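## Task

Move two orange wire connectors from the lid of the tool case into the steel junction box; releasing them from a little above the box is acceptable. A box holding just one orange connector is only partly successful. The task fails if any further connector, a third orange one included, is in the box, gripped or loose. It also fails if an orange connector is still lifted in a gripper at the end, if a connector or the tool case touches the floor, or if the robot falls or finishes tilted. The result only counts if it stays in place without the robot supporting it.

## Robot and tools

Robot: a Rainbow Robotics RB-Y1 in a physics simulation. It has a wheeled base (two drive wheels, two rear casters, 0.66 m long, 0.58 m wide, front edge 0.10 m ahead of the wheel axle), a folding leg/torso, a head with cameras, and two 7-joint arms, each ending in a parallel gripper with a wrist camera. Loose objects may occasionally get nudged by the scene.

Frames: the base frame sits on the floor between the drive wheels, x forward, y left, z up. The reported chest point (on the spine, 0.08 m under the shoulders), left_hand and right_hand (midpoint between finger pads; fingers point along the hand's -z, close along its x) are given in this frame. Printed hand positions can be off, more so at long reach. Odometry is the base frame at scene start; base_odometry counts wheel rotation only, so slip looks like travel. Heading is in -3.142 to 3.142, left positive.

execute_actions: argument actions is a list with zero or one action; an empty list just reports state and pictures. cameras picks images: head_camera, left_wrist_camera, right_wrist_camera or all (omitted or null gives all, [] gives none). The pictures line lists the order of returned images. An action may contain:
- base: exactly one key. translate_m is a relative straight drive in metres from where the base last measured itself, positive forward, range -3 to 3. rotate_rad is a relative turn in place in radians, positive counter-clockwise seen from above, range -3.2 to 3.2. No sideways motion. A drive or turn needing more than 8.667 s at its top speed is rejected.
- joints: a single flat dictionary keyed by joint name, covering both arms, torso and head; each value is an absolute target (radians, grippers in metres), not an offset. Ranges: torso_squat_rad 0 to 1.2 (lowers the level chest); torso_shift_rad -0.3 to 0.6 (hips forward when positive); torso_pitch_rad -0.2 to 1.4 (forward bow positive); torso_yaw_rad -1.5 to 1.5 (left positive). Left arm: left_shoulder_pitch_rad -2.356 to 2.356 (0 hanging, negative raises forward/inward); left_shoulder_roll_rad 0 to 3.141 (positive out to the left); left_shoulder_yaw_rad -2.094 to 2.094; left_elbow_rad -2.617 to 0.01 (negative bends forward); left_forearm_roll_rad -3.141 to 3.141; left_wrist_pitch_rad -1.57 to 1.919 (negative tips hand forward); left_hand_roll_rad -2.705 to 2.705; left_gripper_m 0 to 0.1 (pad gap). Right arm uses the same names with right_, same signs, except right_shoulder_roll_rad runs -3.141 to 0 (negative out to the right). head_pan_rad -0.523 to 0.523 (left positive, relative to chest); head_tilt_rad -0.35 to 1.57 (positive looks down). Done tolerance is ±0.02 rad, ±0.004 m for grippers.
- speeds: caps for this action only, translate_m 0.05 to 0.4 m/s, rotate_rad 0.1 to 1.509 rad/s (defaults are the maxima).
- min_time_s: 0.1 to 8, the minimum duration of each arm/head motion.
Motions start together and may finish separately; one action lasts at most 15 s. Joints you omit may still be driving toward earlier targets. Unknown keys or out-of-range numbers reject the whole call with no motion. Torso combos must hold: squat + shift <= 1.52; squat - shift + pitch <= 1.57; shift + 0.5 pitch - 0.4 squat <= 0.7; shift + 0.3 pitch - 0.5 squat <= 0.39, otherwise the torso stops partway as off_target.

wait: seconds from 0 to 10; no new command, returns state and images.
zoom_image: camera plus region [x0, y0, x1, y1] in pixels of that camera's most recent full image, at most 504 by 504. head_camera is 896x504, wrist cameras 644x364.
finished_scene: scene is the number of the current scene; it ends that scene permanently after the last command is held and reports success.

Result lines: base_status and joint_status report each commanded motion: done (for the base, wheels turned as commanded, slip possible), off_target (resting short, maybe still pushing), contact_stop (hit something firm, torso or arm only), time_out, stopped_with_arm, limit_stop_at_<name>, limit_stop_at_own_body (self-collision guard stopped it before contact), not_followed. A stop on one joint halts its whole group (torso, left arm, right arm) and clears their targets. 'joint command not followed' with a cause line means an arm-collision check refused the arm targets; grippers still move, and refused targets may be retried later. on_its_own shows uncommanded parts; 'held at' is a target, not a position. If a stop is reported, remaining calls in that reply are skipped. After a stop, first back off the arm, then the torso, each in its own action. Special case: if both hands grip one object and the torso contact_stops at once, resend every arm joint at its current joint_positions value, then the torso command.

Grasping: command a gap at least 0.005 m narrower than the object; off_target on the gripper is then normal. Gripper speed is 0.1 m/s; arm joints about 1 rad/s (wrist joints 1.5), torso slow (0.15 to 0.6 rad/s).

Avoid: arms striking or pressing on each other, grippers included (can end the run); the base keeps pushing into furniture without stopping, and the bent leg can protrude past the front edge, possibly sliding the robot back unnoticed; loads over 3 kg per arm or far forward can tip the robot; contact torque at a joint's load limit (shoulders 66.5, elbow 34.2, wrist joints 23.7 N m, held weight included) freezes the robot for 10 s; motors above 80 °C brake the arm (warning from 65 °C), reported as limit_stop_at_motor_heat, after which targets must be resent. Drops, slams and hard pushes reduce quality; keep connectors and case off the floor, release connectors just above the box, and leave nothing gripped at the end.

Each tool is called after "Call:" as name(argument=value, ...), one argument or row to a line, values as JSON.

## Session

Call:
execute_actions(
  actions=[],
  cameras=["head_camera"],
)

Scene clock: 0.00 s.
base_odometry: x=+0.000 y=+0.000 heading=+0.000 (m, m, rad; odometry frame)
base_status: not commanded
joint_positions: torso_squat_rad=+0.350 torso_shift_rad=-0.001 torso_pitch_rad=+0.000 torso_yaw_rad=+0.000 left_shoulder_pitch_rad=-0.027 left_shoulder_roll_rad=+0.044 left_shoulder_yaw_rad=+0.029 left_elbow_rad=-0.240 left_forearm_roll_rad=+0.037 left_wrist_pitch_rad=-0.021 left_hand_roll_rad=-0.026 left_gripper_m=+0.099 right_shoulder_pitch_rad=-0.016 right_shoulder_roll_rad=-0.040 right_shoulder_yaw_rad=+0.016 right_elbow_rad=-0.138 right_forearm_roll_rad=+0.006 right_wrist_pitch_rad=+0.017 right_hand_roll_rad=+0.002 right_gripper_m=+0.099 head_pan_rad=+0.000 head_tilt_rad=+0.401
joint_status: not commanded
chest: x=-0.2285 y=+0.0001 z=+1.2474 quat_wxyz=(+1.000, +0.000, +0.000, +0.000) (m; base frame)
left_hand: x=-0.0876 y=+0.2552 z=+0.5767 quat_wxyz=(+0.989, +0.022, -0.143, +0.013) (m; base frame)
right_hand: x=-0.1532 y=-0.2498 z=+0.5665 quat_wxyz=(+0.997, -0.020, -0.068, +0.016) (m; base frame)
pictures: head_camera
Images, in order (width x height): head_camera 896x504.

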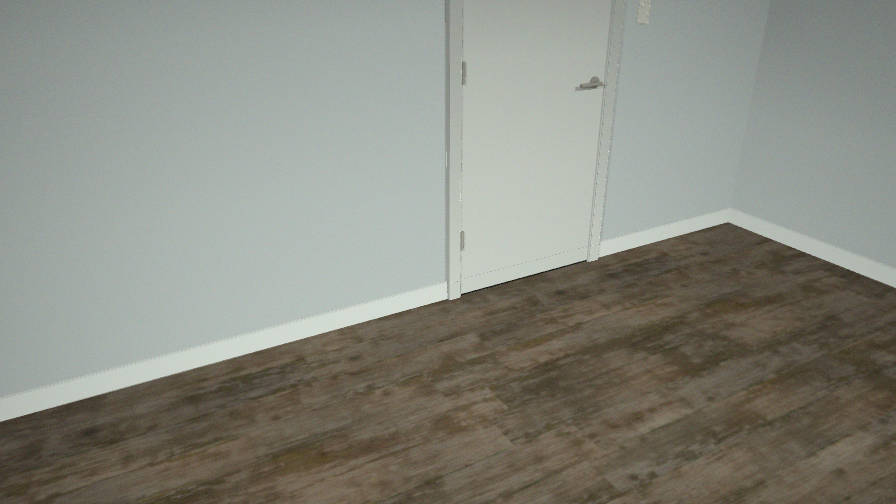

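Same layout suggests the table is ~2.3 rad left.

Call:
execute_actions(
  actions=[
    {"base":{"rotate_rad":2.2},"joints":{"torso_squat_rad":0.1,"left_shoulder_pitch_rad":-0.6,"left_shoulder_roll_rad":0.0,"left_shoulder_yaw_rad":-0.025,"left_elbow_rad":-1.3,"left_forearm_roll_rad":0,"left_wrist_pitch_rad":1.88,"left_hand_roll_rad":1.75,"left_gripper_m":0.04}},
  ],
  cameras=["head_camera"],
)

Scene clock: 10.40 s.
base_odometry: x=+0.000 y=+0.000 heading=+2.199 (m, m, rad; odometry frame)
base_status: done
joint_positions: torso_squat_rad=+0.100 torso_shift_rad=-0.001 torso_pitch_rad=+0.000 torso_yaw_rad=+0.000 left_shoulder_pitch_rad=-0.600 left_shoulder_roll_rad=+0.000 left_shoulder_yaw_rad=-0.025 left_elbow_rad=-1.300 left_forearm_roll_rad=+0.000 left_wrist_pitch_rad=+1.880 left_hand_roll_rad=+1.750 left_gripper_m=+0.040 right_shoulder_pitch_rad=-0.016 right_shoulder_roll_rad=-0.040 right_shoulder_yaw_rad=+0.016 right_elbow_rad=-0.138 right_forearm_roll_rad=+0.006 right_wrist_pitch_rad=+0.017 right_hand_roll_rad=+0.002 right_gripper_m=+0.099 head_pan_rad=+0.000 head_tilt_rad=+0.401
joint_status: all done
chest: x=-0.2285 y=+0.0000 z=+1.2864 quat_wxyz=(+1.000, +0.000, +0.000, +0.000) (m; base frame)
left_hand: x=+0.1898 y=+0.1570 z=+0.9624 quat_wxyz=(+0.719, +0.028, -0.023, +0.694) (m; base frame)
right_hand: x=-0.1534 y=-0.2498 z=+0.6055 quat_wxyz=(+0.997, -0.020, -0.068, +0.016) (m; base frame)
pictures: head_camera
Images, in order (width x height): head_camera 896x504.

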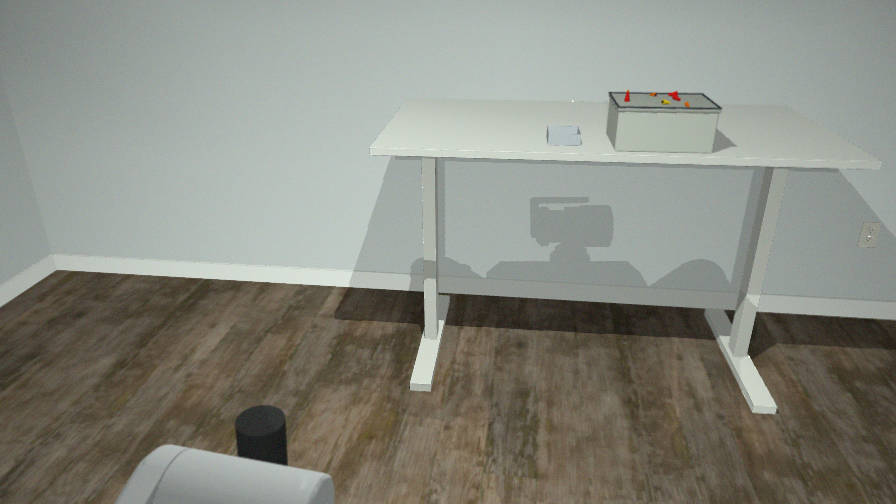

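Call:
execute_actions(
  actions=[
    {"base":{"rotate_rad":-0.36},"joints":{"torso_squat_rad":0.0,"left_shoulder_pitch_rad":-1.4,"left_shoulder_roll_rad":0.25,"left_elbow_rad":-0.75,"left_wrist_pitch_rad":1.9}},
  ],
  cameras=[],
)

Call:
execute_actions(
  actions=[
    {"base":{"translate_m":1.4},"joints":{"head_tilt_rad":0.65}},
  ],
  cameras=["head_camera","left_wrist_camera"],
)

Scene clock: 30.17 s.
base_odometry: x=+0.000 y=+0.000 heading=+1.841 (m, m, rad; odometry frame)
base_status: done
joint_positions: torso_squat_rad=+0.000 torso_shift_rad=-0.001 torso_pitch_rad=+0.000 torso_yaw_rad=+0.000 left_shoulder_pitch_rad=-1.400 left_shoulder_roll_rad=+0.250 left_shoulder_yaw_rad=-0.025 left_elbow_rad=-0.750 left_forearm_roll_rad=+0.000 left_wrist_pitch_rad=+1.900 left_hand_roll_rad=+1.750 left_gripper_m=+0.040 right_shoulder_pitch_rad=-0.016 right_shoulder_roll_rad=-0.040 right_shoulder_yaw_rad=+0.016 right_elbow_rad=-0.138 right_forearm_roll_rad=+0.006 right_wrist_pitch_rad=+0.017 right_hand_roll_rad=+0.002 right_gripper_m=+0.099 head_pan_rad=+0.000 head_tilt_rad=+0.401
joint_status: all done
chest: x=-0.2284 y=+0.0000 z=+1.2899 quat_wxyz=(+1.000, +0.000, +0.000, +0.000) (m; base frame)
left_hand: x=+0.3344 y=+0.2096 z=+1.2329 quat_wxyz=(+0.681, +0.021, -0.203, +0.703) (m; base frame)
right_hand: x=-0.1533 y=-0.2498 z=+0.6090 quat_wxyz=(+0.997, -0.020, -0.068, +0.016) (m; base frame)
pictures: none
No camera images: the call's "cameras" was empty. Leave "cameras" out to get every camera's image.

Scene clock: 35.23 s.
base_odometry: x=-0.376 y=+1.349 heading=+1.843 (m, m, rad; odometry frame)
base_status: done
joint_positions: torso_squat_rad=+0.000 torso_shift_rad=-0.001 torso_pitch_rad=+0.000 torso_yaw_rad=+0.000 left_shoulder_pitch_rad=-1.400 left_shoulder_roll_rad=+0.250 left_shoulder_yaw_rad=-0.025 left_elbow_rad=-0.750 left_forearm_roll_rad=+0.000 left_wrist_pitch_rad=+1.900 left_hand_roll_rad=+1.750 left_gripper_m=+0.040 right_shoulder_pitch_rad=-0.016 right_shoulder_roll_rad=-0.040 right_shoulder_yaw_rad=+0.016 right_elbow_rad=-0.138 right_forearm_roll_rad=+0.006 right_wrist_pitch_rad=+0.017 right_hand_roll_rad=+0.002 right_gripper_m=+0.099 head_pan_rad=+0.000 head_tilt_rad=+0.650
joint_status: all done
chest: x=-0.2284 y=+0.0000 z=+1.2899 quat_wxyz=(+1.000, +0.000, +0.000, +0.000) (m; base frame)
left_hand: x=+0.3343 y=+0.2097 z=+1.2329 quat_wxyz=(+0.681, +0.021, -0.203, +0.703) (m; base frame)
right_hand: x=-0.1532 y=-0.2498 z=+0.6090 quat_wxyz=(+0.997, -0.020, -0.068, +0.016) (m; base frame)
pictures: head_camera, left_wrist_camera
Images, in order (width x height): head_camera 896x504, left_wrist_camera 644x364.

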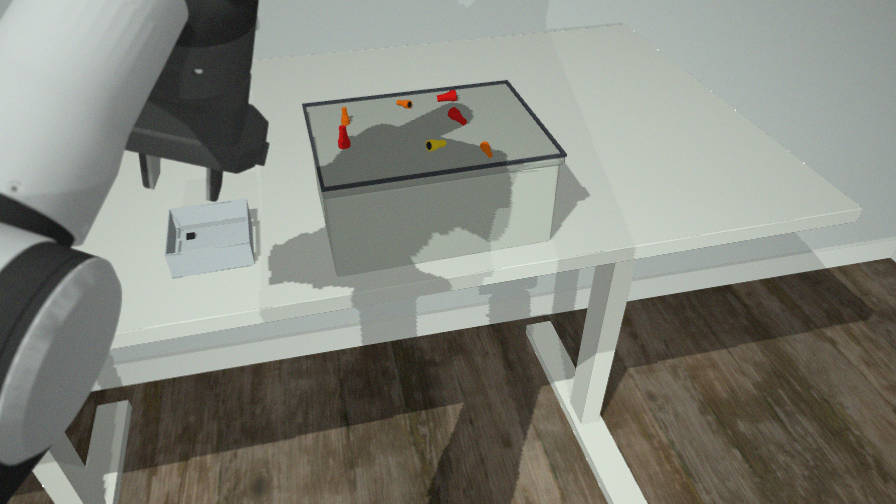

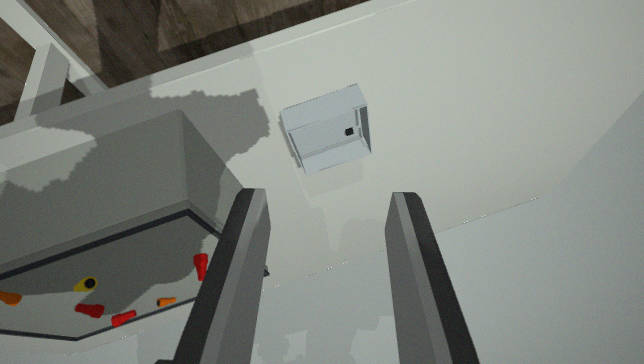

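Call:
execute_actions(
  actions=[
    {"base":{"translate_m":0.2},"joints":{"head_tilt_rad":0.8,"head_pan_rad":0.35,"torso_yaw_rad":-0.44,"torso_squat_rad":0.35,"left_hand_roll_rad":2.2}},
  ],
  cameras=["head_camera","left_wrist_camera"],
)

Scene clock: 52.63 s.
base_odometry: x=-0.430 y=+1.541 heading=+1.845 (m, m, rad; odometry frame)
base_status: done
joint_positions: torso_squat_rad=+0.350 torso_shift_rad=-0.001 torso_pitch_rad=+0.000 torso_yaw_rad=-0.440 left_shoulder_pitch_rad=-1.400 left_shoulder_roll_rad=+0.250 left_shoulder_yaw_rad=-0.025 left_elbow_rad=-0.750 left_forearm_roll_rad=+0.000 left_wrist_pitch_rad=+1.900 left_hand_roll_rad=+2.200 left_gripper_m=+0.040 right_shoulder_pitch_rad=-0.016 right_shoulder_roll_rad=-0.040 right_shoulder_yaw_rad=+0.016 right_elbow_rad=-0.138 right_forearm_roll_rad=+0.006 right_wrist_pitch_rad=+0.017 right_hand_roll_rad=+0.002 right_gripper_m=+0.099 head_pan_rad=+0.350 head_tilt_rad=+0.800
joint_status: all done
chest: x=-0.2285 y=+0.0000 z=+1.2475 quat_wxyz=(+0.976, +0.000, +0.000, -0.218) (m; base frame)
left_hand: x=+0.3699 y=-0.0501 z=+1.1908 quat_wxyz=(+0.677, -0.069, -0.193, +0.707) (m; base frame)
right_hand: x=-0.2666 y=-0.2580 z=+0.5666 quat_wxyz=(+0.977, -0.034, -0.062, -0.202) (m; base frame)
pictures: head_camera, left_wrist_camera
Images, in order (width x height): head_camera 896x504, left_wrist_camera 644x364.

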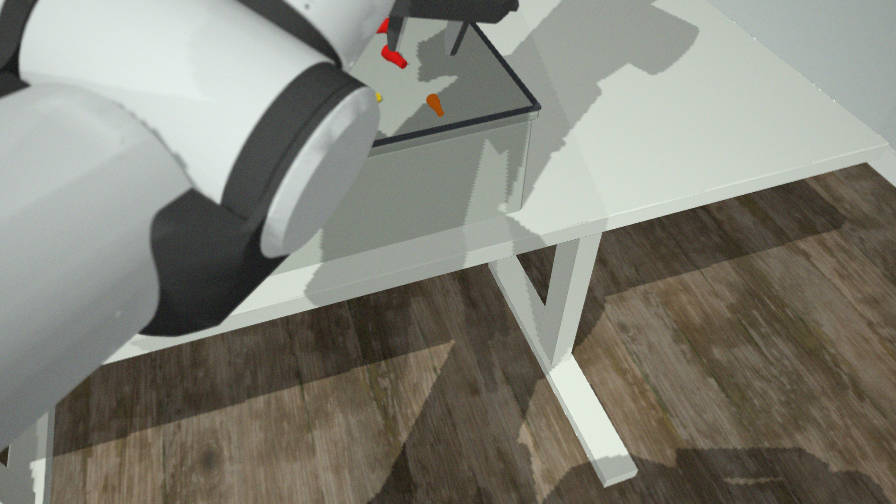

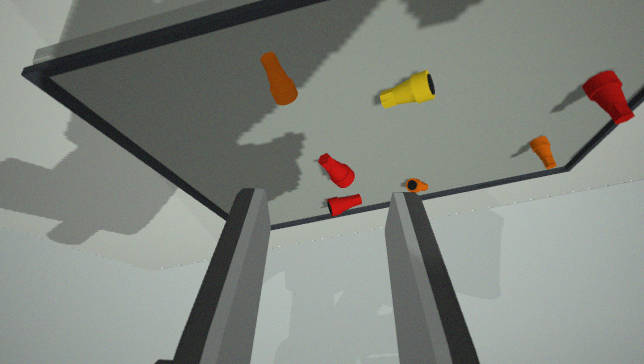

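Call:
execute_actions(
  actions=[
    {"joints":{"head_tilt_rad":0.5,"torso_yaw_rad":-0.49,"torso_squat_rad":0.48,"left_hand_roll_rad":2.5}},
  ],
  cameras=["head_camera","left_wrist_camera"],
)

Scene clock: 69.87 s.
base_odometry: x=-0.430 y=+1.541 heading=+1.845 (m, m, rad; odometry frame)
base_status: not commanded
joint_positions: torso_squat_rad=+0.480 torso_shift_rad=-0.001 torso_pitch_rad=+0.000 torso_yaw_rad=-0.490 left_shoulder_pitch_rad=-1.400 left_shoulder_roll_rad=+0.250 left_shoulder_yaw_rad=-0.025 left_elbow_rad=-0.750 left_forearm_roll_rad=+0.000 left_wrist_pitch_rad=+1.900 left_hand_roll_rad=+2.500 left_gripper_m=+0.040 right_shoulder_pitch_rad=-0.016 right_shoulder_roll_rad=-0.040 right_shoulder_yaw_rad=+0.016 right_elbow_rad=-0.138 right_forearm_roll_rad=+0.006 right_wrist_pitch_rad=+0.017 right_hand_roll_rad=+0.002 right_gripper_m=+0.099 head_pan_rad=+0.350 head_tilt_rad=+0.500
joint_status: all done
chest: x=-0.2285 y=+0.0000 z=+1.2108 quat_wxyz=(+0.970, +0.000, +0.000, -0.243) (m; base frame)
left_hand: x=+0.3667 y=-0.0798 z=+1.1541 quat_wxyz=(+0.584, -0.101, -0.178, +0.786) (m; base frame)
right_hand: x=-0.2794 y=-0.2558 z=+0.5299 quat_wxyz=(+0.971, -0.036, -0.061, -0.226) (m; base frame)
pictures: head_camera, left_wrist_camera
Images, in order (width x height): head_camera 896x504, left_wrist_camera 644x364.

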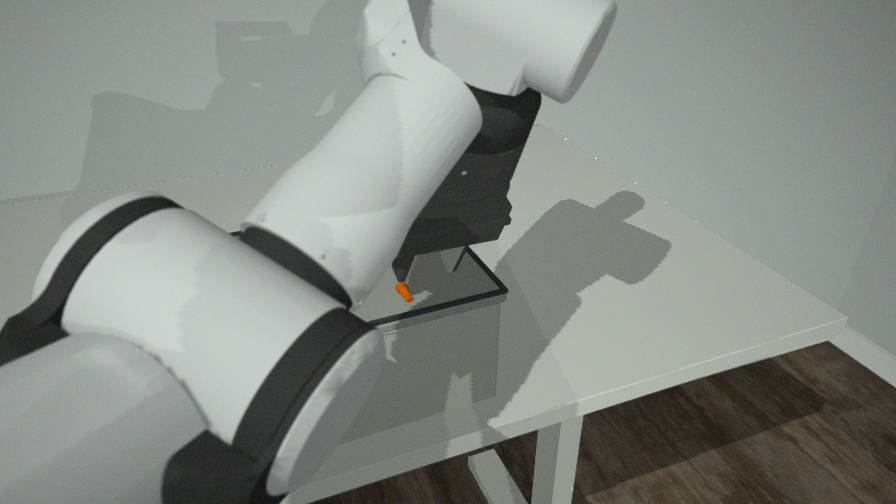

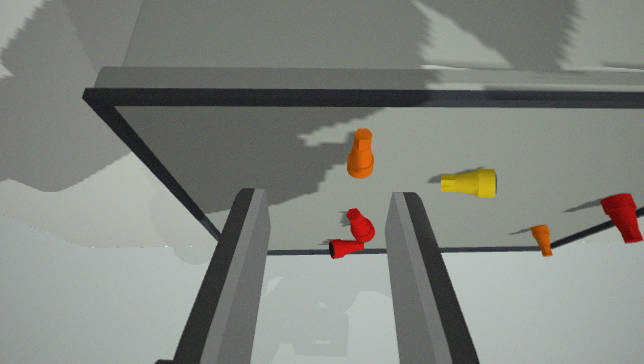

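Call:
execute_actions(
  actions=[
    {"joints":{"torso_yaw_rad":-0.46,"torso_squat_rad":0.49}},
  ],
  cameras=[],
)

Call:
execute_actions(
  actions=[
    {"joints":{"torso_squat_rad":0.55}},
  ],
  cameras=["head_camera","left_wrist_camera"],
)

Scene clock: 80.33 s.
base_odometry: x=-0.430 y=+1.541 heading=+1.845 (m, m, rad; odometry frame)
base_status: not commanded
joint_positions: torso_squat_rad=+0.490 torso_shift_rad=-0.001 torso_pitch_rad=+0.000 torso_yaw_rad=-0.460 left_shoulder_pitch_rad=-1.400 left_shoulder_roll_rad=+0.250 left_shoulder_yaw_rad=-0.025 left_elbow_rad=-0.750 left_forearm_roll_rad=+0.000 left_wrist_pitch_rad=+1.900 left_hand_roll_rad=+2.500 left_gripper_m=+0.040 right_shoulder_pitch_rad=-0.016 right_shoulder_roll_rad=-0.040 right_shoulder_yaw_rad=+0.016 right_elbow_rad=-0.138 right_forearm_roll_rad=+0.006 right_wrist_pitch_rad=+0.017 right_hand_roll_rad=+0.002 right_gripper_m=+0.099 head_pan_rad=+0.350 head_tilt_rad=+0.500
joint_status: all done
chest: x=-0.2285 y=+0.0000 z=+1.2076 quat_wxyz=(+0.974, +0.000, +0.000, -0.228) (m; base frame)
left_hand: x=+0.3689 y=-0.0620 z=+1.1508 quat_wxyz=(+0.572, -0.099, -0.179, +0.794) (m; base frame)
right_hand: x=-0.2717 y=-0.2572 z=+0.5267 quat_wxyz=(+0.975, -0.035, -0.062, -0.212) (m; base frame)
pictures: none
No camera images: the call's "cameras" was empty. Leave "cameras" out to get every camera's image.

Scene clock: 81.27 s.
base_odometry: x=-0.430 y=+1.541 heading=+1.845 (m, m, rad; odometry frame)
base_status: not commanded
joint_positions: torso_squat_rad=+0.550 torso_shift_rad=-0.001 torso_pitch_rad=+0.000 torso_yaw_rad=-0.460 left_shoulder_pitch_rad=-1.400 left_shoulder_roll_rad=+0.250 left_shoulder_yaw_rad=-0.025 left_elbow_rad=-0.750 left_forearm_roll_rad=+0.000 left_wrist_pitch_rad=+1.900 left_hand_roll_rad=+2.500 left_gripper_m=+0.040 right_shoulder_pitch_rad=-0.016 right_shoulder_roll_rad=-0.040 right_shoulder_yaw_rad=+0.016 right_elbow_rad=-0.138 right_forearm_roll_rad=+0.006 right_wrist_pitch_rad=+0.017 right_hand_roll_rad=+0.002 right_gripper_m=+0.099 head_pan_rad=+0.350 head_tilt_rad=+0.500
joint_status: all done
chest: x=-0.2285 y=+0.0000 z=+1.1867 quat_wxyz=(+0.974, +0.000, +0.000, -0.228) (m; base frame)
left_hand: x=+0.3689 y=-0.0619 z=+1.1300 quat_wxyz=(+0.572, -0.099, -0.179, +0.794) (m; base frame)
right_hand: x=-0.2717 y=-0.2572 z=+0.5058 quat_wxyz=(+0.975, -0.035, -0.062, -0.212) (m; base frame)
pictures: head_camera, left_wrist_camera
Images, in order (width x height): head_camera 896x504, left_wrist_camera 644x364.

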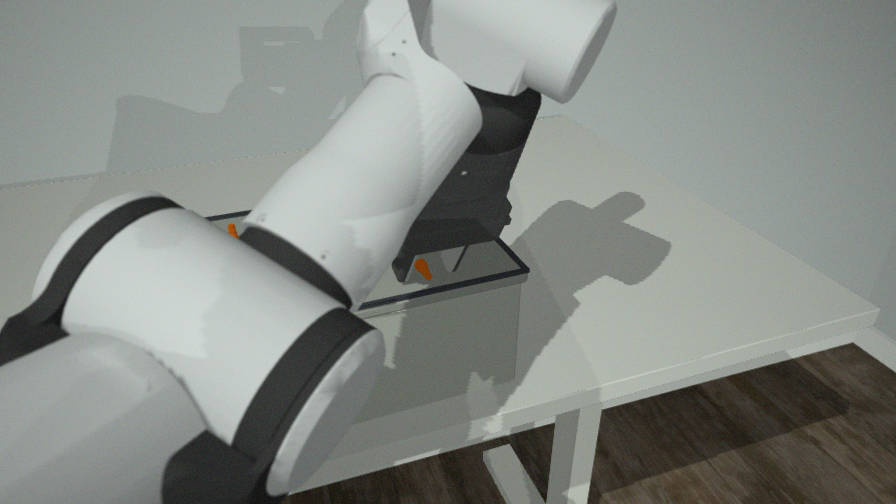

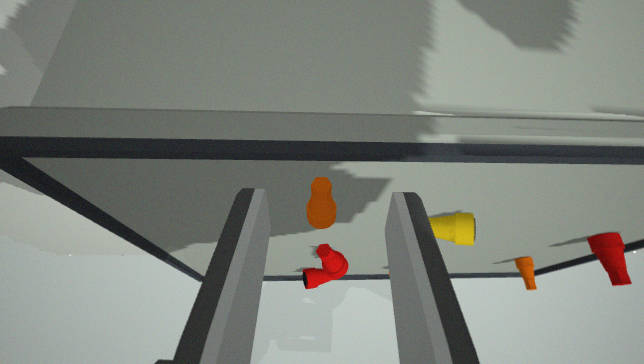

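Call:
execute_actions(
  actions=[
    {"joints":{"torso_squat_rad":0.59}},
  ],
  cameras=["head_camera","left_wrist_camera"],
)

Call:
zoom_image(
  camera="head_camera",
  region=[330,200,570,335],
)

Scene clock: 88.23 s.
base_odometry: x=-0.430 y=+1.541 heading=+1.845 (m, m, rad; odometry frame)
base_status: not commanded
joint_positions: torso_squat_rad=+0.590 torso_shift_rad=-0.001 torso_pitch_rad=-0.002 torso_yaw_rad=-0.460 left_shoulder_pitch_rad=-1.406 left_shoulder_roll_rad=+0.252 left_shoulder_yaw_rad=-0.025 left_elbow_rad=-0.753 left_forearm_roll_rad=-0.001 left_wrist_pitch_rad=+1.900 left_hand_roll_rad=+2.500 left_gripper_m=+0.040 right_shoulder_pitch_rad=-0.016 right_shoulder_roll_rad=-0.040 right_shoulder_yaw_rad=+0.016 right_elbow_rad=-0.138 right_forearm_roll_rad=+0.006 right_wrist_pitch_rad=+0.017 right_hand_roll_rad=+0.002 right_gripper_m=+0.099 head_pan_rad=+0.350 head_tilt_rad=+0.500
joint_status: all done
chest: x=-0.2295 y=+0.0001 z=+1.1715 quat_wxyz=(+0.974, +0.000, -0.001, -0.228) (m; base frame)
left_hand: x=+0.3690 y=-0.0627 z=+1.1202 quat_wxyz=(+0.571, -0.104, -0.181, +0.794) (m; base frame)
right_hand: x=-0.2714 y=-0.2572 z=+0.4905 quat_wxyz=(+0.975, -0.035, -0.063, -0.212) (m; base frame)
pictures: head_camera, left_wrist_camera
Images, in order (width x height): head_camera 896x504, left_wrist_camera 644x364.

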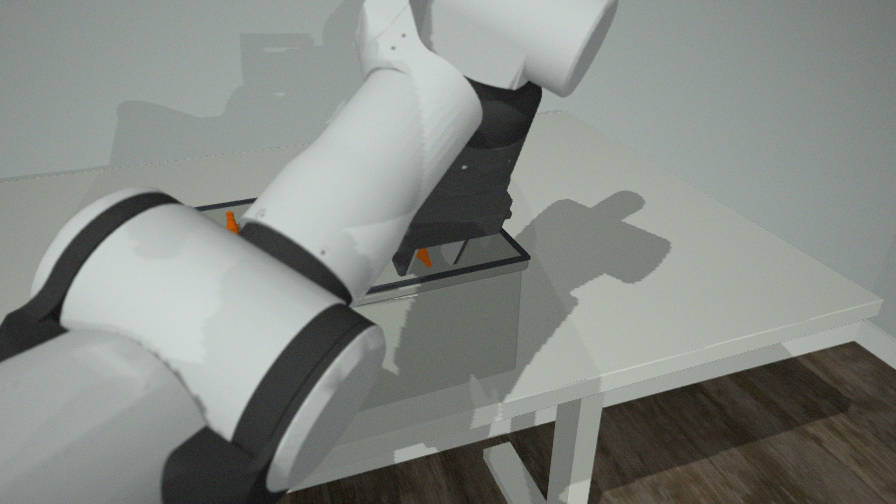

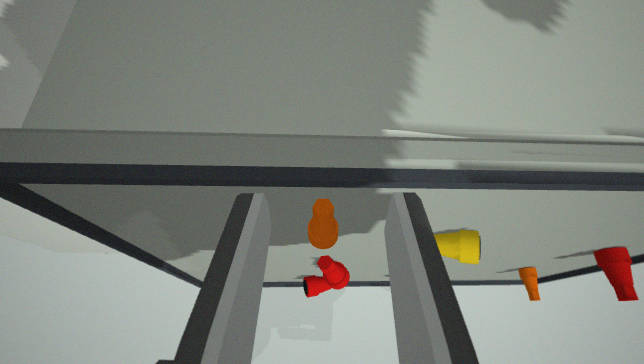

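Region (330, 200, 570, 335) of head_camera's 896x504 image, scaled by 2.100, with more detail than that image has; it fills the top 284 rows of this view, and the rest is white.

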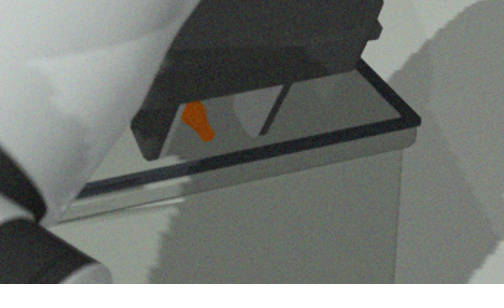

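Call:
execute_actions(
  actions=[
    {"joints":{"torso_squat_rad":0.57},"base":{"translate_m":0.012}},
  ],
  cameras=[],
)

Call:
execute_actions(
  actions=[
    {"joints":{"left_gripper_m":0.002}},
  ],
  cameras=["left_wrist_camera"],
)

Call:
execute_actions(
  actions=[
    {"joints":{"torso_squat_rad":0.4}},
  ],
  cameras=["left_wrist_camera"],
)

Scene clock: 98.03 s.
base_odometry: x=-0.433 y=+1.553 heading=+1.845 (m, m, rad; odometry frame)
base_status: done
joint_positions: torso_squat_rad=+0.570 torso_shift_rad=-0.001 torso_pitch_rad=+0.000 torso_yaw_rad=-0.460 left_shoulder_pitch_rad=-1.401 left_shoulder_roll_rad=+0.251 left_shoulder_yaw_rad=-0.025 left_elbow_rad=-0.751 left_forearm_roll_rad=+0.000 left_wrist_pitch_rad=+1.900 left_hand_roll_rad=+2.500 left_gripper_m=+0.040 right_shoulder_pitch_rad=-0.016 right_shoulder_roll_rad=-0.040 right_shoulder_yaw_rad=+0.016 right_elbow_rad=-0.139 right_forearm_roll_rad=+0.006 right_wrist_pitch_rad=+0.017 right_hand_roll_rad=+0.002 right_gripper_m=+0.099 head_pan_rad=+0.350 head_tilt_rad=+0.500
joint_status: all done
chest: x=-0.2284 y=+0.0001 z=+1.1793 quat_wxyz=(+0.974, +0.000, +0.000, -0.228) (m; base frame)
left_hand: x=+0.3692 y=-0.0621 z=+1.1235 quat_wxyz=(+0.572, -0.100, -0.179, +0.794) (m; base frame)
right_hand: x=-0.2717 y=-0.2572 z=+0.4984 quat_wxyz=(+0.975, -0.035, -0.062, -0.212) (m; base frame)
pictures: none
No camera images: the call's "cameras" was empty. Leave "cameras" out to get every camera's image.

Scene clock: 98.90 s.
base_odometry: x=-0.433 y=+1.553 heading=+1.845 (m, m, rad; odometry frame)
base_status: not commanded
joint_positions: torso_squat_rad=+0.570 torso_shift_rad=-0.001 torso_pitch_rad=+0.000 torso_yaw_rad=-0.460 left_shoulder_pitch_rad=-1.401 left_shoulder_roll_rad=+0.250 left_shoulder_yaw_rad=-0.025 left_elbow_rad=-0.751 left_forearm_roll_rad=+0.000 left_wrist_pitch_rad=+1.900 left_hand_roll_rad=+2.500 left_gripper_m=+0.005 right_shoulder_pitch_rad=-0.016 right_shoulder_roll_rad=-0.040 right_shoulder_yaw_rad=+0.016 right_elbow_rad=-0.139 right_forearm_roll_rad=+0.006 right_wrist_pitch_rad=+0.017 right_hand_roll_rad=+0.002 right_gripper_m=+0.099 head_pan_rad=+0.350 head_tilt_rad=+0.500
joint_status: all done
chest: x=-0.2284 y=+0.0001 z=+1.1793 quat_wxyz=(+0.974, +0.000, +0.000, -0.228) (m; base frame)
left_hand: x=+0.3692 y=-0.0620 z=+1.1233 quat_wxyz=(+0.572, -0.100, -0.179, +0.794) (m; base frame)
right_hand: x=-0.2717 y=-0.2572 z=+0.4984 quat_wxyz=(+0.975, -0.035, -0.062, -0.212) (m; base frame)
pictures: left_wrist_camera
Images, in order (width x height): left_wrist_camera 644x364.

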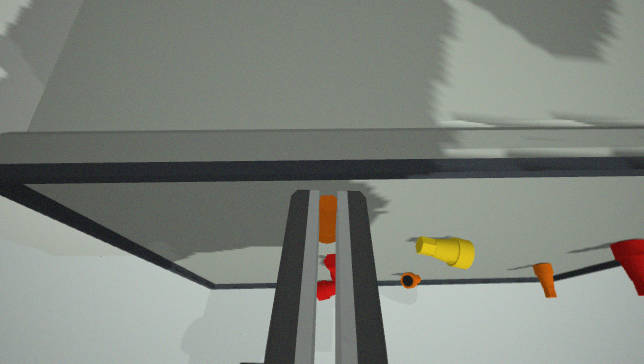

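Scene clock: 100.27 s.
base_odometry: x=-0.433 y=+1.553 heading=+1.845 (m, m, rad; odometry frame)
base_status: not commanded
joint_positions: torso_squat_rad=+0.400 torso_shift_rad=-0.001 torso_pitch_rad=+0.000 torso_yaw_rad=-0.460 left_shoulder_pitch_rad=-1.400 left_shoulder_roll_rad=+0.250 left_shoulder_yaw_rad=-0.025 left_elbow_rad=-0.750 left_forearm_roll_rad=+0.000 left_wrist_pitch_rad=+1.900 left_hand_roll_rad=+2.500 left_gripper_m=+0.004 right_shoulder_pitch_rad=-0.016 right_shoulder_roll_rad=-0.040 right_shoulder_yaw_rad=+0.016 right_elbow_rad=-0.139 right_forearm_roll_rad=+0.006 right_wrist_pitch_rad=+0.017 right_hand_roll_rad=+0.002 right_gripper_m=+0.099 head_pan_rad=+0.350 head_tilt_rad=+0.500
joint_status: all done
chest: x=-0.2284 y=+0.0001 z=+1.2347 quat_wxyz=(+0.974, +0.000, +0.000, -0.228) (m; base frame)
left_hand: x=+0.3691 y=-0.0618 z=+1.1779 quat_wxyz=(+0.572, -0.099, -0.179, +0.794) (m; base frame)
right_hand: x=-0.2718 y=-0.2572 z=+0.5538 quat_wxyz=(+0.975, -0.035, -0.062, -0.212) (m; base frame)
pictures: left_wrist_camera
Images, in order (width x height): left_wrist_camera 644x364.

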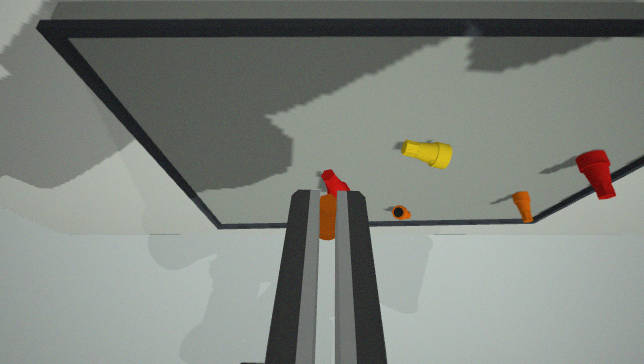

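Call:
execute_actions(
  actions=[
    {"joints":{"torso_yaw_rad":0.115,"left_gripper_m":0,"left_hand_roll_rad":1.95,"head_pan_rad":0,"head_tilt_rad":0.7},"min_time_s":1.5},
  ],
  cameras=[],
)

Call:
execute_actions(
  actions=[
    {"joints":{"torso_squat_rad":0.68}},
  ],
  cameras=["head_camera","left_wrist_camera"],
)

Scene clock: 112.17 s.
base_odometry: x=-0.433 y=+1.553 heading=+1.845 (m, m, rad; odometry frame)
base_status: not commanded
joint_positions: torso_squat_rad=+0.400 torso_shift_rad=-0.001 torso_pitch_rad=+0.000 torso_yaw_rad=+0.115 left_shoulder_pitch_rad=-1.400 left_shoulder_roll_rad=+0.250 left_shoulder_yaw_rad=-0.025 left_elbow_rad=-0.750 left_forearm_roll_rad=+0.000 left_wrist_pitch_rad=+1.900 left_hand_roll_rad=+1.950 left_gripper_m=+0.004 right_shoulder_pitch_rad=-0.016 right_shoulder_roll_rad=-0.040 right_shoulder_yaw_rad=+0.016 right_elbow_rad=-0.138 right_forearm_roll_rad=+0.006 right_wrist_pitch_rad=+0.017 right_hand_roll_rad=+0.002 right_gripper_m=+0.099 head_pan_rad=+0.000 head_tilt_rad=+0.700
joint_status: left_gripper_m off_target (ended at +0.004, target +0.000); the others done
chest: x=-0.2284 y=+0.0001 z=+1.2347 quat_wxyz=(+0.998, +0.000, +0.000, +0.058) (m; base frame)
left_hand: x=+0.3066 y=+0.2730 z=+1.1776 quat_wxyz=(+0.562, +0.012, -0.204, +0.801) (m; base frame)
right_hand: x=-0.1251 y=-0.2395 z=+0.5538 quat_wxyz=(+0.995, -0.016, -0.069, +0.073) (m; base frame)
pictures: none
No camera images: the call's "cameras" was empty. Leave "cameras" out to get every camera's image.

Scene clock: 113.93 s.
base_odometry: x=-0.433 y=+1.553 heading=+1.845 (m, m, rad; odometry frame)
base_status: not commanded
joint_positions: torso_squat_rad=+0.680 torso_shift_rad=-0.001 torso_pitch_rad=+0.000 torso_yaw_rad=+0.115 left_shoulder_pitch_rad=-1.400 left_shoulder_roll_rad=+0.250 left_shoulder_yaw_rad=-0.025 left_elbow_rad=-0.750 left_forearm_roll_rad=+0.000 left_wrist_pitch_rad=+1.900 left_hand_roll_rad=+1.950 left_gripper_m=+0.004 right_shoulder_pitch_rad=-0.016 right_shoulder_roll_rad=-0.040 right_shoulder_yaw_rad=+0.016 right_elbow_rad=-0.138 right_forearm_roll_rad=+0.006 right_wrist_pitch_rad=+0.017 right_hand_roll_rad=+0.002 right_gripper_m=+0.099 head_pan_rad=+0.000 head_tilt_rad=+0.700
joint_status: all done
chest: x=-0.2285 y=+0.0001 z=+1.1342 quat_wxyz=(+0.998, +0.000, +0.000, +0.058) (m; base frame)
left_hand: x=+0.3065 y=+0.2730 z=+1.0773 quat_wxyz=(+0.562, +0.012, -0.204, +0.801) (m; base frame)
right_hand: x=-0.1250 y=-0.2395 z=+0.4534 quat_wxyz=(+0.995, -0.016, -0.069, +0.073) (m; base frame)
pictures: head_camera, left_wrist_camera
Images, in order (width x height): head_camera 896x504, left_wrist_camera 644x364.

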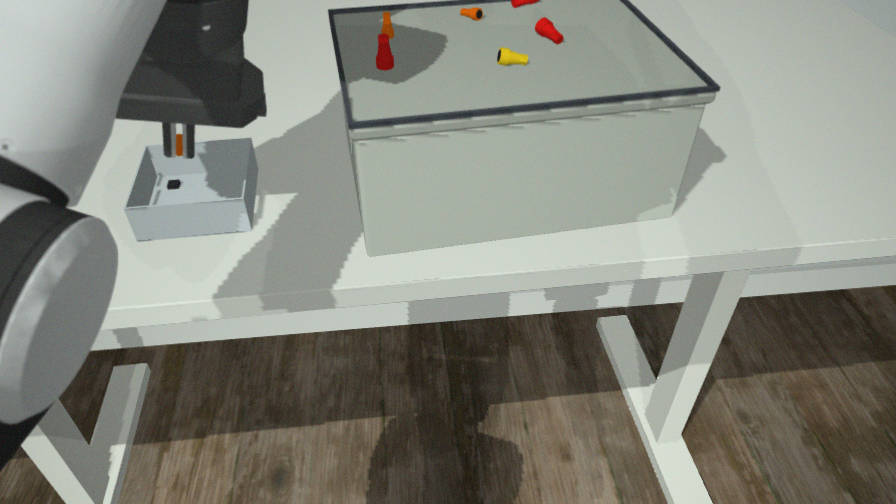

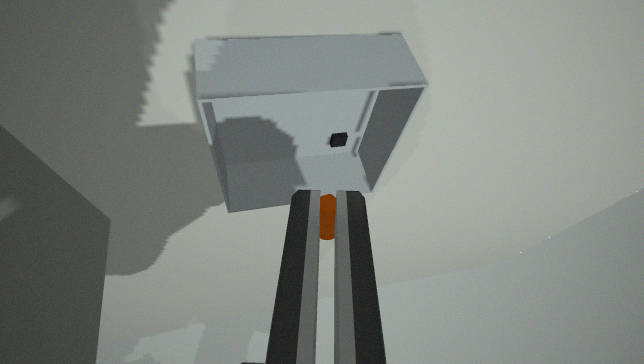

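Call:
execute_actions(
  actions=[
    {"joints":{"torso_squat_rad":0.75,"torso_yaw_rad":0.1},"base":{"translate_m":0.01}},
  ],
  cameras=["head_camera","left_wrist_camera"],
)

Scene clock: 119.30 s.
base_odometry: x=-0.436 y=+1.563 heading=+1.846 (m, m, rad; odometry frame)
base_status: done
joint_positions: torso_squat_rad=+0.750 torso_shift_rad=-0.001 torso_pitch_rad=+0.000 torso_yaw_rad=+0.100 left_shoulder_pitch_rad=-1.400 left_shoulder_roll_rad=+0.250 left_shoulder_yaw_rad=-0.025 left_elbow_rad=-0.750 left_forearm_roll_rad=+0.000 left_wrist_pitch_rad=+1.900 left_hand_roll_rad=+1.950 left_gripper_m=+0.004 right_shoulder_pitch_rad=-0.016 right_shoulder_roll_rad=-0.040 right_shoulder_yaw_rad=+0.016 right_elbow_rad=-0.138 right_forearm_roll_rad=+0.006 right_wrist_pitch_rad=+0.017 right_hand_roll_rad=+0.002 right_gripper_m=+0.099 head_pan_rad=+0.000 head_tilt_rad=+0.700
joint_status: all done
chest: x=-0.2284 y=+0.0001 z=+1.1021 quat_wxyz=(+0.999, +0.000, +0.000, +0.050) (m; base frame)
left_hand: x=+0.3106 y=+0.2650 z=+1.0452 quat_wxyz=(+0.568, +0.010, -0.204, +0.797) (m; base frame)
right_hand: x=-0.1285 y=-0.2410 z=+0.4213 quat_wxyz=(+0.995, -0.017, -0.069, +0.066) (m; base frame)
pictures: head_camera, left_wrist_camera
Images, in order (width x height): head_camera 896x504, left_wrist_camera 644x364.

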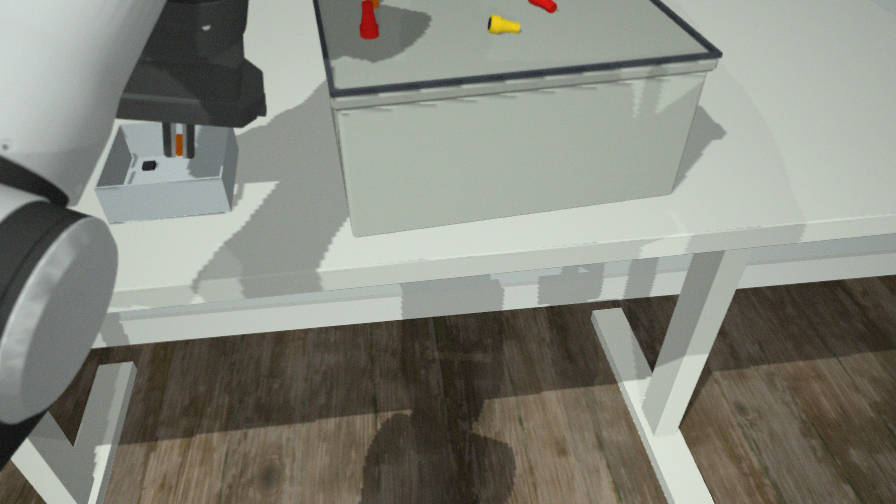

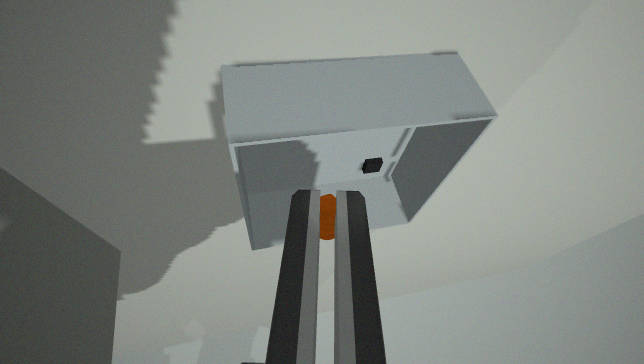

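Call:
execute_actions(
  actions=[
    {"joints":{"torso_squat_rad":0.77,"torso_yaw_rad":0.115},"base":{"translate_m":0.025}},
  ],
  cameras=["left_wrist_camera"],
)

Call:
execute_actions(
  actions=[
    {"joints":{"left_gripper_m":0.035}},
  ],
  cameras=[],
)

Call:
execute_actions(
  actions=[
    {"joints":{"torso_squat_rad":0.4,"head_tilt_rad":0.55}},
  ],
  cameras=["left_wrist_camera"],
)

Call:
execute_actions(
  actions=[
    {"joints":{"torso_yaw_rad":-0.147,"left_hand_roll_rad":2.1},"base":{"translate_m":0.07}},
  ],
  cameras=["head_camera","left_wrist_camera"],
)

Scene clock: 132.77 s.
base_odometry: x=-0.443 y=+1.587 heading=+1.847 (m, m, rad; odometry frame)
base_status: done
joint_positions: torso_squat_rad=+0.770 torso_shift_rad=-0.001 torso_pitch_rad=+0.000 torso_yaw_rad=+0.115 left_shoulder_pitch_rad=-1.400 left_shoulder_roll_rad=+0.250 left_shoulder_yaw_rad=-0.025 left_elbow_rad=-0.750 left_forearm_roll_rad=+0.000 left_wrist_pitch_rad=+1.900 left_hand_roll_rad=+1.950 left_gripper_m=+0.004 right_shoulder_pitch_rad=-0.016 right_shoulder_roll_rad=-0.040 right_shoulder_yaw_rad=+0.016 right_elbow_rad=-0.138 right_forearm_roll_rad=+0.006 right_wrist_pitch_rad=+0.017 right_hand_roll_rad=+0.002 right_gripper_m=+0.099 head_pan_rad=+0.000 head_tilt_rad=+0.700
joint_status: all done
chest: x=-0.2283 y=+0.0001 z=+1.0925 quat_wxyz=(+0.998, +0.000, +0.000, +0.057) (m; base frame)
left_hand: x=+0.3067 y=+0.2730 z=+1.0353 quat_wxyz=(+0.562, +0.012, -0.204, +0.801) (m; base frame)
right_hand: x=-0.1250 y=-0.2395 z=+0.4116 quat_wxyz=(+0.995, -0.016, -0.069, +0.073) (m; base frame)
pictures: left_wrist_camera
Images, in order (width x height): left_wrist_camera 644x364.

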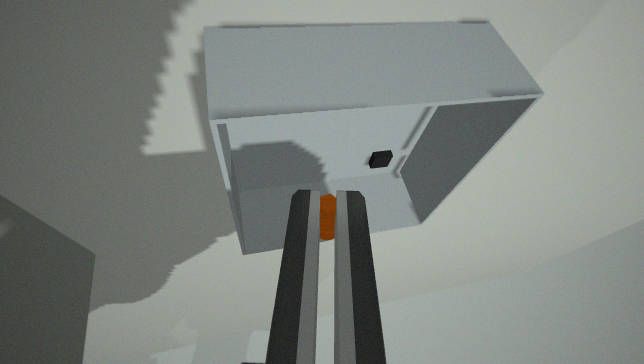

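Scene clock: 133.60 s.
base_odometry: x=-0.443 y=+1.587 heading=+1.847 (m, m, rad; odometry frame)
base_status: not commanded
joint_positions: torso_squat_rad=+0.770 torso_shift_rad=-0.001 torso_pitch_rad=+0.000 torso_yaw_rad=+0.115 left_shoulder_pitch_rad=-1.400 left_shoulder_roll_rad=+0.250 left_shoulder_yaw_rad=-0.025 left_elbow_rad=-0.750 left_forearm_roll_rad=+0.000 left_wrist_pitch_rad=+1.900 left_hand_roll_rad=+1.950 left_gripper_m=+0.035 right_shoulder_pitch_rad=-0.016 right_shoulder_roll_rad=-0.040 right_shoulder_yaw_rad=+0.016 right_elbow_rad=-0.138 right_forearm_roll_rad=+0.006 right_wrist_pitch_rad=+0.017 right_hand_roll_rad=+0.002 right_gripper_m=+0.099 head_pan_rad=+0.000 head_tilt_rad=+0.700
joint_status: all done
chest: x=-0.2283 y=+0.0001 z=+1.0925 quat_wxyz=(+0.998, +0.000, +0.000, +0.057) (m; base frame)
left_hand: x=+0.3067 y=+0.2730 z=+1.0353 quat_wxyz=(+0.562, +0.012, -0.204, +0.801) (m; base frame)
right_hand: x=-0.1250 y=-0.2395 z=+0.4116 quat_wxyz=(+0.995, -0.016, -0.069, +0.073) (m; base frame)
pictures: none
No camera images: the call's "cameras" was empty. Leave "cameras" out to get every camera's image.

Scene clock: 135.70 s.
base_odometry: x=-0.443 y=+1.587 heading=+1.847 (m, m, rad; odometry frame)
base_status: not commanded
joint_positions: torso_squat_rad=+0.400 torso_shift_rad=-0.001 torso_pitch_rad=+0.000 torso_yaw_rad=+0.115 left_shoulder_pitch_rad=-1.400 left_shoulder_roll_rad=+0.250 left_shoulder_yaw_rad=-0.025 left_elbow_rad=-0.750 left_forearm_roll_rad=+0.000 left_wrist_pitch_rad=+1.900 left_hand_roll_rad=+1.950 left_gripper_m=+0.035 right_shoulder_pitch_rad=-0.016 right_shoulder_roll_rad=-0.040 right_shoulder_yaw_rad=+0.016 right_elbow_rad=-0.138 right_forearm_roll_rad=+0.006 right_wrist_pitch_rad=+0.017 right_hand_roll_rad=+0.002 right_gripper_m=+0.099 head_pan_rad=+0.000 head_tilt_rad=+0.550
joint_status: all done
chest: x=-0.2283 y=+0.0001 z=+1.2347 quat_wxyz=(+0.998, +0.000, +0.000, +0.057) (m; base frame)
left_hand: x=+0.3067 y=+0.2729 z=+1.1775 quat_wxyz=(+0.562, +0.012, -0.204, +0.801) (m; base frame)
right_hand: x=-0.1251 y=-0.2395 z=+0.5538 quat_wxyz=(+0.995, -0.016, -0.069, +0.073) (m; base frame)
pictures: left_wrist_camera
Images, in order (width x height): left_wrist_camera 644x364.

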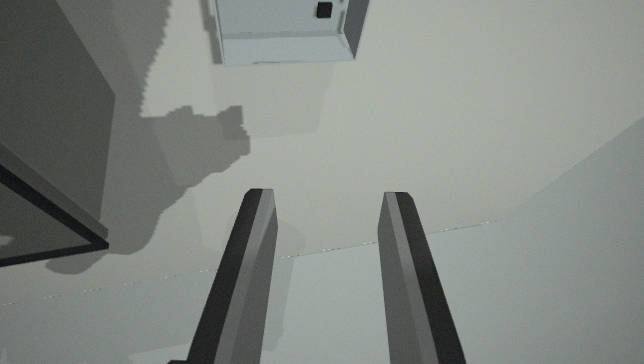

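Scene clock: 137.00 s.
base_odometry: x=-0.462 y=+1.654 heading=+1.848 (m, m, rad; odometry frame)
base_status: done
joint_positions: torso_squat_rad=+0.400 torso_shift_rad=-0.001 torso_pitch_rad=+0.000 torso_yaw_rad=-0.147 left_shoulder_pitch_rad=-1.400 left_shoulder_roll_rad=+0.250 left_shoulder_yaw_rad=-0.025 left_elbow_rad=-0.750 left_forearm_roll_rad=+0.000 left_wrist_pitch_rad=+1.900 left_hand_roll_rad=+2.100 left_gripper_m=+0.035 right_shoulder_pitch_rad=-0.016 right_shoulder_roll_rad=-0.040 right_shoulder_yaw_rad=+0.016 right_elbow_rad=-0.138 right_forearm_roll_rad=+0.006 right_wrist_pitch_rad=+0.017 right_hand_roll_rad=+0.002 right_gripper_m=+0.099 head_pan_rad=+0.000 head_tilt_rad=+0.550
joint_status: all done
chest: x=-0.2283 y=+0.0001 z=+1.2347 quat_wxyz=(+0.997, +0.000, +0.000, -0.073) (m; base frame)
left_hand: x=+0.3591 y=+0.1249 z=+1.1776 quat_wxyz=(+0.606, -0.030, -0.202, +0.769) (m; base frame)
right_hand: x=-0.1906 y=-0.2581 z=+0.5538 quat_wxyz=(+0.996, -0.025, -0.066, -0.057) (m; base frame)
pictures: head_camera, left_wrist_camera
Images, in order (width x height): head_camera 896x504, left_wrist_camera 644x364.

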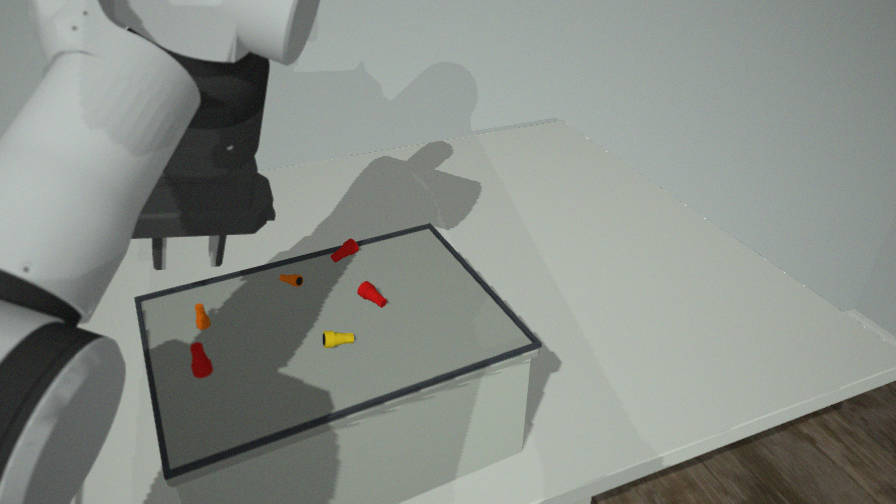

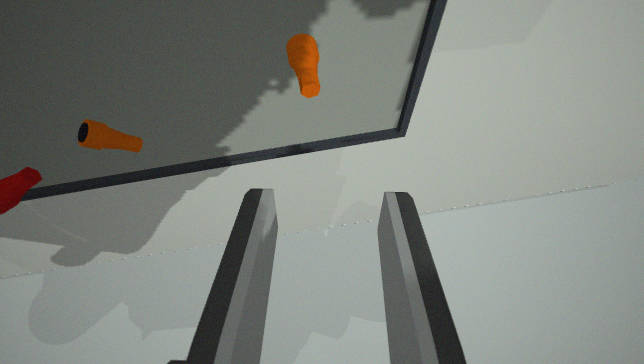

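Call:
execute_actions(
  actions=[
    {"joints":{"torso_yaw_rad":-0.16,"torso_squat_rad":0.48},"base":{"translate_m":-0.03}},
  ],
  cameras=["left_wrist_camera"],
)

Call:
execute_actions(
  actions=[
    {"joints":{"torso_squat_rad":0.56}},
  ],
  cameras=["head_camera","left_wrist_camera"],
)

Scene clock: 145.43 s.
base_odometry: x=-0.454 y=+1.625 heading=+1.848 (m, m, rad; odometry frame)
base_status: done
joint_positions: torso_squat_rad=+0.480 torso_shift_rad=-0.001 torso_pitch_rad=+0.000 torso_yaw_rad=-0.160 left_shoulder_pitch_rad=-1.400 left_shoulder_roll_rad=+0.250 left_shoulder_yaw_rad=-0.025 left_elbow_rad=-0.750 left_forearm_roll_rad=+0.000 left_wrist_pitch_rad=+1.900 left_hand_roll_rad=+2.100 left_gripper_m=+0.035 right_shoulder_pitch_rad=-0.016 right_shoulder_roll_rad=-0.040 right_shoulder_yaw_rad=+0.016 right_elbow_rad=-0.138 right_forearm_roll_rad=+0.006 right_wrist_pitch_rad=+0.017 right_hand_roll_rad=+0.002 right_gripper_m=+0.099 head_pan_rad=+0.000 head_tilt_rad=+0.550
joint_status: all done
chest: x=-0.2285 y=+0.0001 z=+1.2108 quat_wxyz=(+0.997, +0.000, +0.000, -0.080) (m; base frame)
left_hand: x=+0.3605 y=+0.1174 z=+1.1540 quat_wxyz=(+0.611, -0.031, -0.202, +0.765) (m; base frame)
right_hand: x=-0.1939 y=-0.2586 z=+0.5300 quat_wxyz=(+0.995, -0.026, -0.066, -0.064) (m; base frame)
pictures: left_wrist_camera
Images, in order (width x height): left_wrist_camera 644x364.

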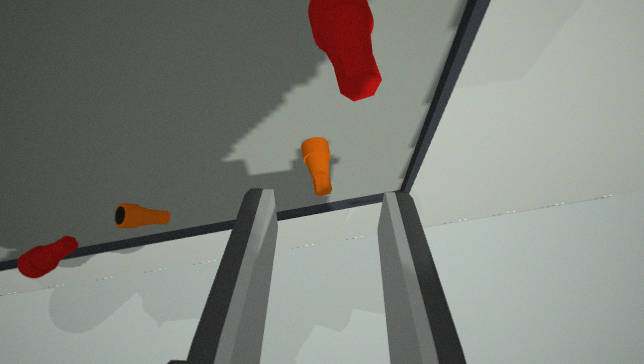

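Scene clock: 146.43 s.
base_odometry: x=-0.454 y=+1.625 heading=+1.848 (m, m, rad; odometry frame)
base_status: not commanded
joint_positions: torso_squat_rad=+0.560 torso_shift_rad=-0.001 torso_pitch_rad=+0.000 torso_yaw_rad=-0.160 left_shoulder_pitch_rad=-1.400 left_shoulder_roll_rad=+0.250 left_shoulder_yaw_rad=-0.025 left_elbow_rad=-0.750 left_forearm_roll_rad=+0.000 left_wrist_pitch_rad=+1.900 left_hand_roll_rad=+2.100 left_gripper_m=+0.035 right_shoulder_pitch_rad=-0.016 right_shoulder_roll_rad=-0.040 right_shoulder_yaw_rad=+0.016 right_elbow_rad=-0.138 right_forearm_roll_rad=+0.006 right_wrist_pitch_rad=+0.017 right_hand_roll_rad=+0.002 right_gripper_m=+0.099 head_pan_rad=+0.000 head_tilt_rad=+0.550
joint_status: all done
chest: x=-0.2285 y=+0.0001 z=+1.1830 quat_wxyz=(+0.997, +0.000, +0.000, -0.080) (m; base frame)
left_hand: x=+0.3605 y=+0.1173 z=+1.1265 quat_wxyz=(+0.611, -0.032, -0.202, +0.765) (m; base frame)
right_hand: x=-0.1939 y=-0.2585 z=+0.5021 quat_wxyz=(+0.995, -0.026, -0.066, -0.064) (m; base frame)
pictures: head_camera, left_wrist_camera
Images, in order (width x height): head_camera 896x504, left_wrist_camera 644x364.

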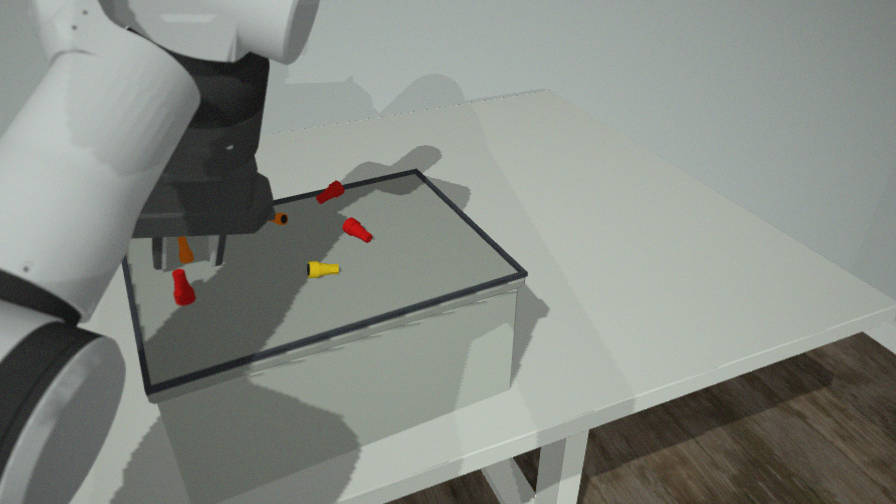

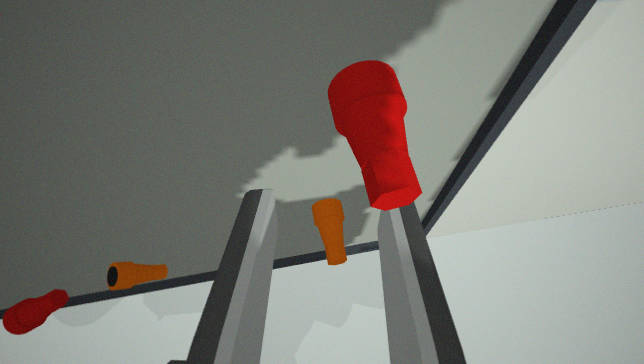

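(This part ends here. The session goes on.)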